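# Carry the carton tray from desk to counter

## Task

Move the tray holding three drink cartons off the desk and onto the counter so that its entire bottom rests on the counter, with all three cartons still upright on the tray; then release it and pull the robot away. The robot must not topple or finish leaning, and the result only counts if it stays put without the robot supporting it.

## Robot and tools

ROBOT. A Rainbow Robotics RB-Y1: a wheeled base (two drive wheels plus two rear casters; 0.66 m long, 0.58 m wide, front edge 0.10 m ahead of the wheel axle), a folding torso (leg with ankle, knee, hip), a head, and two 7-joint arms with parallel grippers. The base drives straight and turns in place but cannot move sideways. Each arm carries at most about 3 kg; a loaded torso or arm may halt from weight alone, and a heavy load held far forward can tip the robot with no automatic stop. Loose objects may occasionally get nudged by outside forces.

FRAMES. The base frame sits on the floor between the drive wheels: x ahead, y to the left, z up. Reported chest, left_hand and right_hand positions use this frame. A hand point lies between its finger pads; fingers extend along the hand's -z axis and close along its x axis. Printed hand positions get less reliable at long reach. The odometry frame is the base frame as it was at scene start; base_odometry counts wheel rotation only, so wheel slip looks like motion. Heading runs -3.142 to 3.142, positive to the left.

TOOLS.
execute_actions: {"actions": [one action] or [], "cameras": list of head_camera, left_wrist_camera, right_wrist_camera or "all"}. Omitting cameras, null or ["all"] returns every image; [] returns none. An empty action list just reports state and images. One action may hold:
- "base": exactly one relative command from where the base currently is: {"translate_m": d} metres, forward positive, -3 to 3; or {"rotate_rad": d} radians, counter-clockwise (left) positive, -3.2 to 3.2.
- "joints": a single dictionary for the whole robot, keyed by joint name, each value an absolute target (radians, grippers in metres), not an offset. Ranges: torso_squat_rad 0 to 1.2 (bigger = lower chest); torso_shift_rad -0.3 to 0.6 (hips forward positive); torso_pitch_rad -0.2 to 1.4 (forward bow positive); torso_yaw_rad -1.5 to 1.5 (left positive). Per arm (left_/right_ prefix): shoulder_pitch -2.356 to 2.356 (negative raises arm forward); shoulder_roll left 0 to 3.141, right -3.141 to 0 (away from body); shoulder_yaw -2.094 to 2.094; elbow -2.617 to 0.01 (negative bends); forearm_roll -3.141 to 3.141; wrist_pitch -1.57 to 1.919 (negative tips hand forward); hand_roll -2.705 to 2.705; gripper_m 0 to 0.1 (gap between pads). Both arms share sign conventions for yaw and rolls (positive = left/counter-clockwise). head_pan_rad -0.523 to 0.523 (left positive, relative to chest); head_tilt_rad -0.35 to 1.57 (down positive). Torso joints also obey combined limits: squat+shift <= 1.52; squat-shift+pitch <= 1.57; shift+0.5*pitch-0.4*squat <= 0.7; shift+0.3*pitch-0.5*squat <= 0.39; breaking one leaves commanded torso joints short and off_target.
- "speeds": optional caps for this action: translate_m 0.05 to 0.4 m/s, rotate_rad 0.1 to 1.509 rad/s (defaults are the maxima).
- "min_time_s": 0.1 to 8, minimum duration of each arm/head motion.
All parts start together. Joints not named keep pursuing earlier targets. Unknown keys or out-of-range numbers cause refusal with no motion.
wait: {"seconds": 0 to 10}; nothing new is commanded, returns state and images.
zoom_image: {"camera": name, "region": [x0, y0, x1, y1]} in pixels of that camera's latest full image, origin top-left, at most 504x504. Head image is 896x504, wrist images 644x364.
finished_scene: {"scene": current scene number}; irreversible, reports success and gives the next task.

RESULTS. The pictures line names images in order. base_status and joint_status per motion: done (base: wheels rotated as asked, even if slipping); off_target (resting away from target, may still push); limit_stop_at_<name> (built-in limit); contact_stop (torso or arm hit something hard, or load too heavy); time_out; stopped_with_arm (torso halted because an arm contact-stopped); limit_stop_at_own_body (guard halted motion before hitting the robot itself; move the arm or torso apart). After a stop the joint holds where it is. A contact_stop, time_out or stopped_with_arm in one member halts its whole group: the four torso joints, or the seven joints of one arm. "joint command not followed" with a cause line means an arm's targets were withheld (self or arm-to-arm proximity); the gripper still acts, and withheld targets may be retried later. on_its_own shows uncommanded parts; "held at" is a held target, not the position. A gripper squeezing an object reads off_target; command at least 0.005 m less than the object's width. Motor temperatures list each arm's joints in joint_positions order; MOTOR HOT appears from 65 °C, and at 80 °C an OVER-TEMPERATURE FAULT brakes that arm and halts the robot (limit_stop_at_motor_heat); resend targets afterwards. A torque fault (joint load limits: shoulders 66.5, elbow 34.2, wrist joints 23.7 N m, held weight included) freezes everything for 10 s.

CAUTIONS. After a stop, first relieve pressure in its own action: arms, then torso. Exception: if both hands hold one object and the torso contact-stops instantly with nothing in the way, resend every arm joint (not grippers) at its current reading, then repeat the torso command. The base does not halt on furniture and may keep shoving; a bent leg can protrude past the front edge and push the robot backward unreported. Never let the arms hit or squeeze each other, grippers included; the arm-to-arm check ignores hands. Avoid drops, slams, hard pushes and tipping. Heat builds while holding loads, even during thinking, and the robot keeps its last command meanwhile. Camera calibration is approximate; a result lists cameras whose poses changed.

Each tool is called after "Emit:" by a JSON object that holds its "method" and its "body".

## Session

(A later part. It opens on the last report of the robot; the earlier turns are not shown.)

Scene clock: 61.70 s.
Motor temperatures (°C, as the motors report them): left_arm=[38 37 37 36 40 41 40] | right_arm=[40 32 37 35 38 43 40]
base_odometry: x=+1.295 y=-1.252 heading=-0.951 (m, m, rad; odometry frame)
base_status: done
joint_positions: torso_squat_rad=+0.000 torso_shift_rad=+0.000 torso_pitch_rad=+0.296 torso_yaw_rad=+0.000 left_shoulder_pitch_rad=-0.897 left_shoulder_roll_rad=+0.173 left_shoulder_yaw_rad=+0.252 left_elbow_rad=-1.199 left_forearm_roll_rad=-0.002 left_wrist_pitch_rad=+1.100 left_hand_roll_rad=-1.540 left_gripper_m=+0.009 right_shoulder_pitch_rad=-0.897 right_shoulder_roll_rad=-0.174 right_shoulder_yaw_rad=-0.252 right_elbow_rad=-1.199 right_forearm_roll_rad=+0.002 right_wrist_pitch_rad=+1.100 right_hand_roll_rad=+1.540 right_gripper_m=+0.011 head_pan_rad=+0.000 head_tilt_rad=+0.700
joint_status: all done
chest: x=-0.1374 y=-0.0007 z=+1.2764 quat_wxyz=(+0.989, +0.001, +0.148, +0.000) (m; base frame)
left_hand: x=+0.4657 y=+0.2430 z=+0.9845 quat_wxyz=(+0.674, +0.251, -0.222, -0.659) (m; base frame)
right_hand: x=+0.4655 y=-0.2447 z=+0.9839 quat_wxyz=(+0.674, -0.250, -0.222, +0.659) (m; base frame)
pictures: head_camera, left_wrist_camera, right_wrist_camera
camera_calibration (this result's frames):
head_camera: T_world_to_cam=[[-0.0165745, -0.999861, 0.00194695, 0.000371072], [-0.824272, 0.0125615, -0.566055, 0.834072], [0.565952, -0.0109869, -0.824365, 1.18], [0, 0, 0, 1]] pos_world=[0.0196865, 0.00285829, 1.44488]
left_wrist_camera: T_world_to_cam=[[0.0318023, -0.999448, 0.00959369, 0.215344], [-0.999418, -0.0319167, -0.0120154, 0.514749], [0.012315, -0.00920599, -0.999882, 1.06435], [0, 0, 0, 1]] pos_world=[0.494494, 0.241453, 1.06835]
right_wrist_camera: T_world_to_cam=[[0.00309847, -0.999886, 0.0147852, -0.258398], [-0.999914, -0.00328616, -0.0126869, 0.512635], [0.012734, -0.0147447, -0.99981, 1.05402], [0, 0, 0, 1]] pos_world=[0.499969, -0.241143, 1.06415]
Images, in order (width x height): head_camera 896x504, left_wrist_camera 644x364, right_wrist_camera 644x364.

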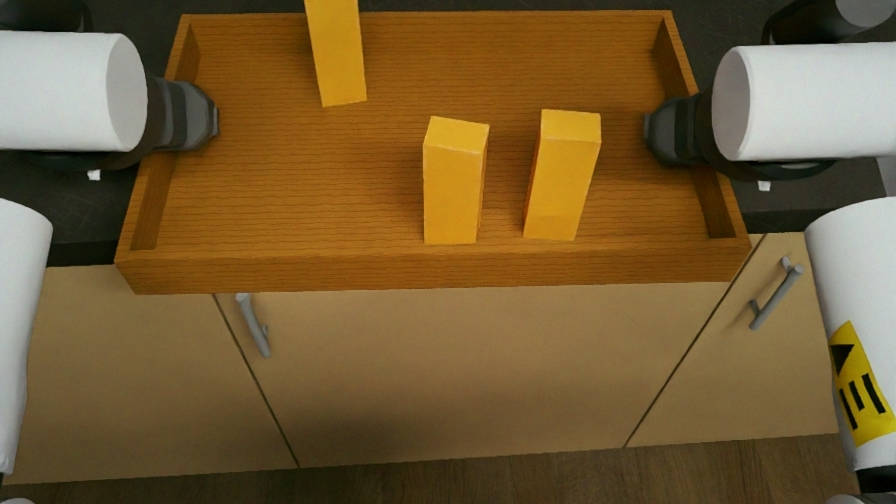

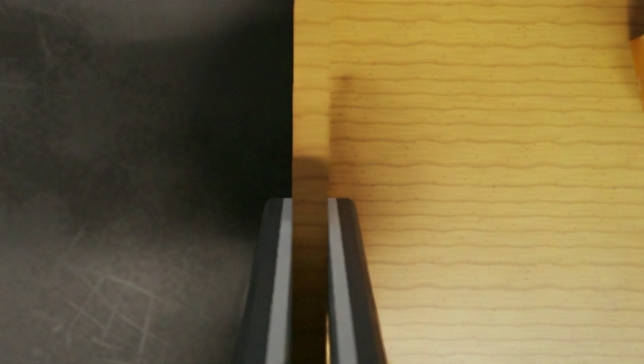

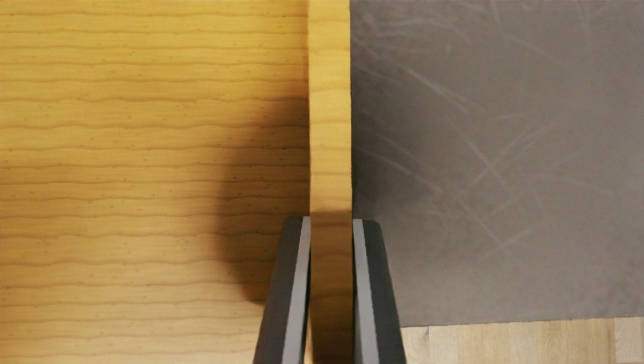

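Emit:
{"method": "execute_actions", "body": {"actions": [{"base":{"translate_m":0.15},"speeds":{"translate_m":0.1},"joints":{"torso_shift_rad":0.12}}], "cameras": ["head_camera"]}}

Emit:
{"method": "execute_actions", "body": {"actions": [{"joints":{"torso_squat_rad":0.36}}]}}

Scene clock: 64.43 s.
Motor temperatures (°C, as the motors report them): left_arm=[38 37 37 36 40 41 40] | right_arm=[40 32 37 35 38 43 40]
base_odometry: x=+1.382 y=-1.374 heading=-0.951 (m, m, rad; odometry frame)
base_status: done
joint_positions: torso_squat_rad=+0.000 torso_shift_rad=+0.120 torso_pitch_rad=+0.297 torso_yaw_rad=+0.000 left_shoulder_pitch_rad=-0.897 left_shoulder_roll_rad=+0.173 left_shoulder_yaw_rad=+0.252 left_elbow_rad=-1.199 left_forearm_roll_rad=-0.002 left_wrist_pitch_rad=+1.100 left_hand_roll_rad=-1.540 left_gripper_m=+0.009 right_shoulder_pitch_rad=-0.897 right_shoulder_roll_rad=-0.174 right_shoulder_yaw_rad=-0.252 right_elbow_rad=-1.199 right_forearm_roll_rad=+0.002 right_wrist_pitch_rad=+1.100 right_hand_roll_rad=+1.540 right_gripper_m=+0.011 head_pan_rad=+0.000 head_tilt_rad=+0.700
joint_status: all done
chest: x=-0.0534 y=-0.0007 z=+1.2713 quat_wxyz=(+0.989, +0.001, +0.148, +0.000) (m; base frame)
left_hand: x=+0.5496 y=+0.2430 z=+0.9793 quat_wxyz=(+0.674, +0.251, -0.222, -0.659) (m; base frame)
right_hand: x=+0.5494 y=-0.2447 z=+0.9786 quat_wxyz=(+0.674, -0.250, -0.222, +0.659) (m; base frame)
pictures: head_camera
camera_calibration (this result's frames):
head_camera: T_world_to_cam=[[-0.0165741, -0.999861, 0.00195115, 0.00177003], [-0.82441, 0.0125615, -0.565854, 0.900118], [0.565751, -0.010987, -0.824503, 1.12846], [0, 0, 0, 1]] pos_world=[0.103669, 0.00286138, 1.43975]
Images, in order (width x height): head_camera 896x504.

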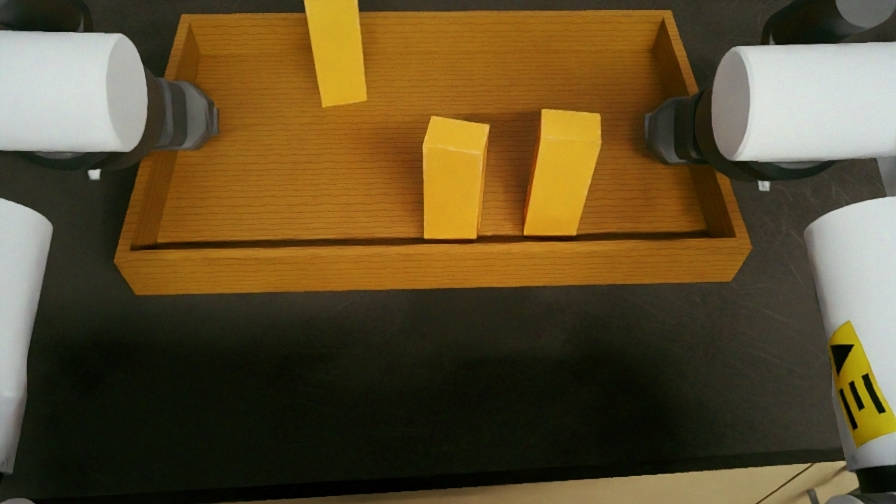

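Scene clock: 66.40 s.
Motor temperatures (°C, as the motors report them): left_arm=[38 37 37 36 40 41 40] | right_arm=[40 32 37 35 38 43 40]
base_odometry: x=+1.382 y=-1.374 heading=-0.951 (m, m, rad; odometry frame)
base_status: not commanded
joint_positions: torso_squat_rad=+0.345 torso_shift_rad=+0.116 torso_pitch_rad=+0.283 torso_yaw_rad=+0.000 left_shoulder_pitch_rad=-0.903 left_shoulder_roll_rad=+0.175 left_shoulder_yaw_rad=+0.252 left_elbow_rad=-1.203 left_forearm_roll_rad=-0.002 left_wrist_pitch_rad=+1.099 left_hand_roll_rad=-1.540 left_gripper_m=+0.009 right_shoulder_pitch_rad=-0.903 right_shoulder_roll_rad=-0.176 right_shoulder_yaw_rad=-0.252 right_elbow_rad=-1.203 right_forearm_roll_rad=+0.002 right_wrist_pitch_rad=+1.099 right_hand_roll_rad=+1.540 right_gripper_m=+0.011 head_pan_rad=+0.000 head_tilt_rad=+0.700
joint_status: torso_squat_rad contact_stop (moved +0.345 of +0.360)
chest: x=-0.0655 y=-0.0007 z=+1.2319 quat_wxyz=(+0.990, +0.001, +0.141, +0.000) (m; base frame)
left_hand: x=+0.5442 y=+0.2430 z=+0.9531 quat_wxyz=(+0.670, +0.259, -0.230, -0.656) (m; base frame)
right_hand: x=+0.5444 y=-0.2447 z=+0.9530 quat_wxyz=(+0.671, -0.259, -0.230, +0.656) (m; base frame)
pictures: head_camera, left_wrist_camera, right_wrist_camera
camera_calibration (this result's frames):
head_camera: T_world_to_cam=[[-0.016606, -0.999861, 0.00173523, 0.00193464], [-0.816865, 0.0125659, -0.576692, 0.881726], [0.576589, -0.010994, -0.81696, 1.09423], [0, 0, 0, 1]] pos_world=[0.0893645, 0.00288457, 1.40242]
left_wrist_camera: T_world_to_cam=[[0.0307482, -0.999486, 0.00908996, 0.214244], [-0.998873, -0.0310557, -0.0358917, 0.615049], [0.0361556, -0.00797611, -0.999314, 1.0181], [0, 0, 0, 1]] pos_world=[0.570958, 0.241355, 1.03753]
right_wrist_camera: T_world_to_cam=[[0.00366964, -0.999859, 0.0163682, -0.259957], [-0.999274, -0.00428717, -0.0378531, 0.614519], [0.037918, -0.0162174, -0.999149, 1.00747], [0, 0, 0, 1]] pos_world=[0.576826, -0.240948, 1.03413]
Images, in order (width x height): head_camera 896x504, left_wrist_camera 644x364, right_wrist_camera 644x364.

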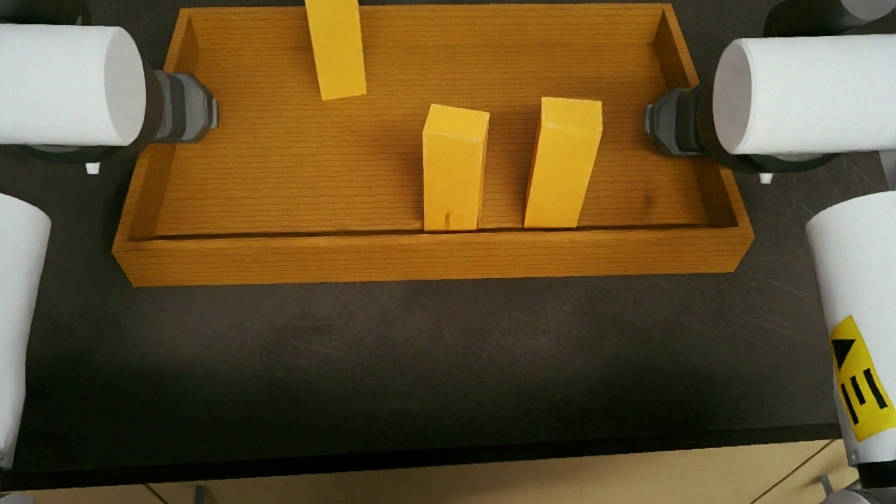

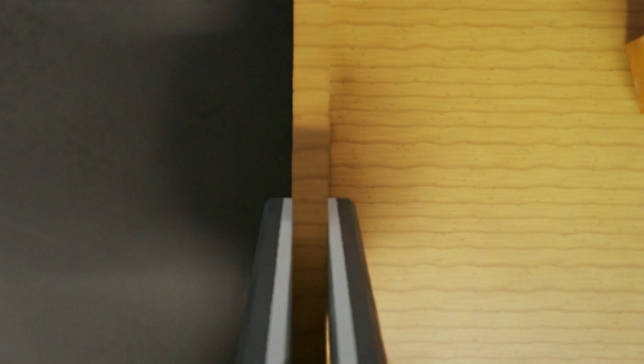

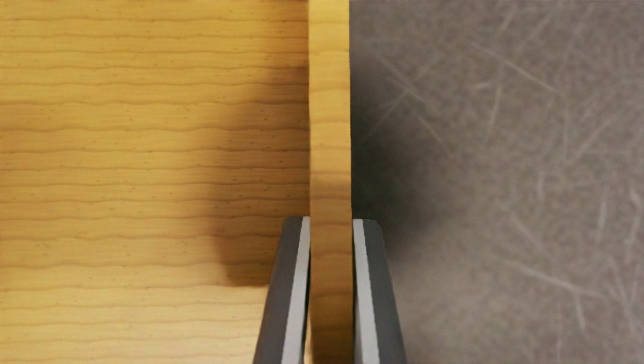

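Emit:
{"method": "execute_actions", "body": {"actions": [{"joints":{"left_gripper_m":0.06,"right_gripper_m":0.06}}], "cameras": []}}

Emit:
{"method": "execute_actions", "body": {"actions": [{"joints":{"torso_squat_rad":0.0,"torso_pitch_rad":0.1}}], "cameras": ["head_camera"]}}

Emit:
{"method": "execute_actions", "body": {"actions": [{"base":{"translate_m":-0.6},"joints":{"head_tilt_rad":0.6}}], "cameras": ["head_camera"]}}

Scene clock: 68.37 s.
Motor temperatures (°C, as the motors report them): left_arm=[38 37 37 36 40 41 40] | right_arm=[40 32 37 35 38 43 40]
base_odometry: x=+1.382 y=-1.374 heading=-0.952 (m, m, rad; odometry frame)
base_status: not commanded
joint_positions: torso_squat_rad=+0.345 torso_shift_rad=+0.116 torso_pitch_rad=+0.284 torso_yaw_rad=+0.000 left_shoulder_pitch_rad=-0.901 left_shoulder_roll_rad=+0.169 left_shoulder_yaw_rad=+0.250 left_elbow_rad=-1.200 left_forearm_roll_rad=+0.000 left_wrist_pitch_rad=+1.100 left_hand_roll_rad=-1.540 left_gripper_m=+0.060 right_shoulder_pitch_rad=-0.904 right_shoulder_roll_rad=-0.174 right_shoulder_yaw_rad=-0.251 right_elbow_rad=-1.203 right_forearm_roll_rad=+0.001 right_wrist_pitch_rad=+1.099 right_hand_roll_rad=+1.540 right_gripper_m=+0.060 head_pan_rad=+0.000 head_tilt_rad=+0.700
joint_status: all done
chest: x=-0.0653 y=-0.0007 z=+1.2319 quat_wxyz=(+0.990, +0.000, +0.142, +0.000) (m; base frame)
left_hand: x=+0.5425 y=+0.2387 z=+0.9490 quat_wxyz=(+0.671, +0.254, -0.230, -0.658) (m; base frame)
right_hand: x=+0.5445 y=-0.2429 z=+0.9527 quat_wxyz=(+0.670, -0.258, -0.231, +0.656) (m; base frame)
pictures: none
No camera images: the call's "cameras" was empty. Leave "cameras" out to get every camera's image.

Scene clock: 70.30 s.
Motor temperatures (°C, as the motors report them): left_arm=[38 37 37 36 40 41 40] | right_arm=[40 32 37 35 38 43 40]
base_odometry: x=+1.382 y=-1.374 heading=-0.952 (m, m, rad; odometry frame)
base_status: not commanded
joint_positions: torso_squat_rad=+0.000 torso_shift_rad=+0.116 torso_pitch_rad=+0.100 torso_yaw_rad=+0.000 left_shoulder_pitch_rad=-0.900 left_shoulder_roll_rad=+0.168 left_shoulder_yaw_rad=+0.250 left_elbow_rad=-1.200 left_forearm_roll_rad=+0.000 left_wrist_pitch_rad=+1.100 left_hand_roll_rad=-1.540 left_gripper_m=+0.060 right_shoulder_pitch_rad=-0.900 right_shoulder_roll_rad=-0.170 right_shoulder_yaw_rad=-0.250 right_elbow_rad=-1.200 right_forearm_roll_rad=+0.000 right_wrist_pitch_rad=+1.100 right_hand_roll_rad=+1.540 right_gripper_m=+0.060 head_pan_rad=+0.000 head_tilt_rad=+0.700
joint_status: all done
chest: x=-0.1157 y=-0.0007 z=+1.2836 quat_wxyz=(+0.999, +0.000, +0.050, +0.000) (m; base frame)
left_hand: x=+0.5334 y=+0.2387 z=+1.1166 quat_wxyz=(+0.647, +0.313, -0.290, -0.632) (m; base frame)
right_hand: x=+0.5334 y=-0.2410 z=+1.1162 quat_wxyz=(+0.647, -0.313, -0.290, +0.631) (m; base frame)
pictures: head_camera
camera_calibration (this result's frames):
head_camera: T_world_to_cam=[[-0.0168473, -0.999857, -0.00127123, 0.00482776], [-0.697968, 0.0126709, -0.716017, 1.0631], [0.715931, -0.0111757, -0.698081, 1.02895], [0, 0, 0, 1]] pos_world=[0.00543669, 0.0028558, 1.4795]
Images, in order (width x height): head_camera 896x504.

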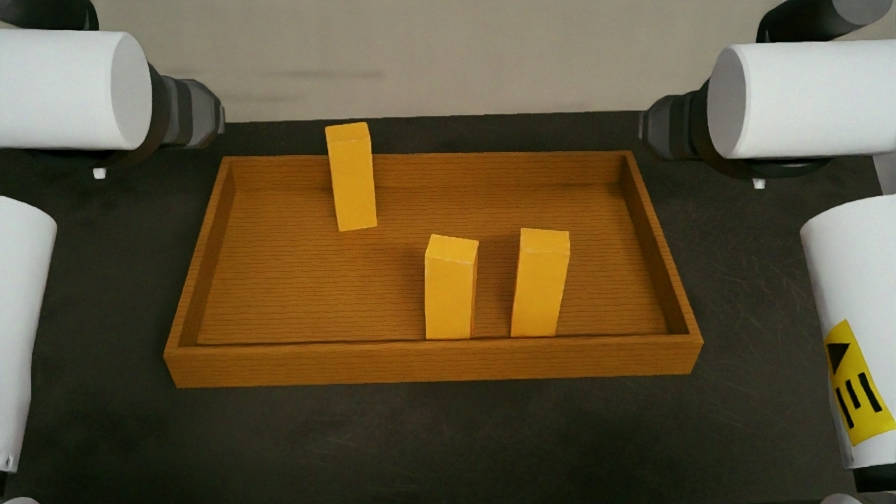

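Scene clock: 73.40 s.
Motor temperatures (°C, as the motors report them): left_arm=[38 37 37 36 40 41 40] | right_arm=[40 32 37 35 38 43 40]
base_odometry: x=+1.034 y=-0.885 heading=-0.953 (m, m, rad; odometry frame)
base_status: done
joint_positions: torso_squat_rad=+0.000 torso_shift_rad=+0.116 torso_pitch_rad=+0.100 torso_yaw_rad=+0.000 left_shoulder_pitch_rad=-0.900 left_shoulder_roll_rad=+0.168 left_shoulder_yaw_rad=+0.250 left_elbow_rad=-1.200 left_forearm_roll_rad=+0.000 left_wrist_pitch_rad=+1.100 left_hand_roll_rad=-1.540 left_gripper_m=+0.060 right_shoulder_pitch_rad=-0.900 right_shoulder_roll_rad=-0.170 right_shoulder_yaw_rad=-0.250 right_elbow_rad=-1.200 right_forearm_roll_rad=+0.000 right_wrist_pitch_rad=+1.100 right_hand_roll_rad=+1.540 right_gripper_m=+0.060 head_pan_rad=+0.000 head_tilt_rad=+0.600
joint_status: all done
chest: x=-0.1158 y=-0.0007 z=+1.2836 quat_wxyz=(+0.999, +0.001, +0.050, +0.000) (m; base frame)
left_hand: x=+0.5333 y=+0.2387 z=+1.1166 quat_wxyz=(+0.647, +0.313, -0.290, -0.632) (m; base frame)
right_hand: x=+0.5333 y=-0.2410 z=+1.1161 quat_wxyz=(+0.647, -0.313, -0.290, +0.632) (m; base frame)
pictures: head_camera
camera_calibration (this result's frames):
head_camera: T_world_to_cam=[[-0.0167016, -0.999856, -0.00302429, 0.0074111], [-0.622888, 0.0127707, -0.782207, 1.16658], [0.782133, -0.0111803, -0.623012, 0.922802], [0, 0, 0, 1]] pos_world=[0.0050198, 0.00282919, 1.48745]
Images, in order (width x height): head_camera 896x504.

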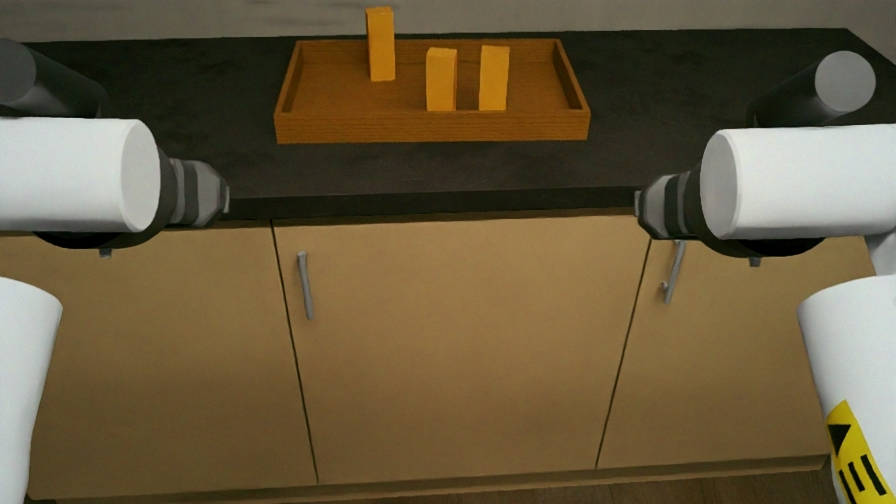

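Emit:
{"method": "finished_scene", "body": {"scene": 2}}

The scene is finished: the task was done.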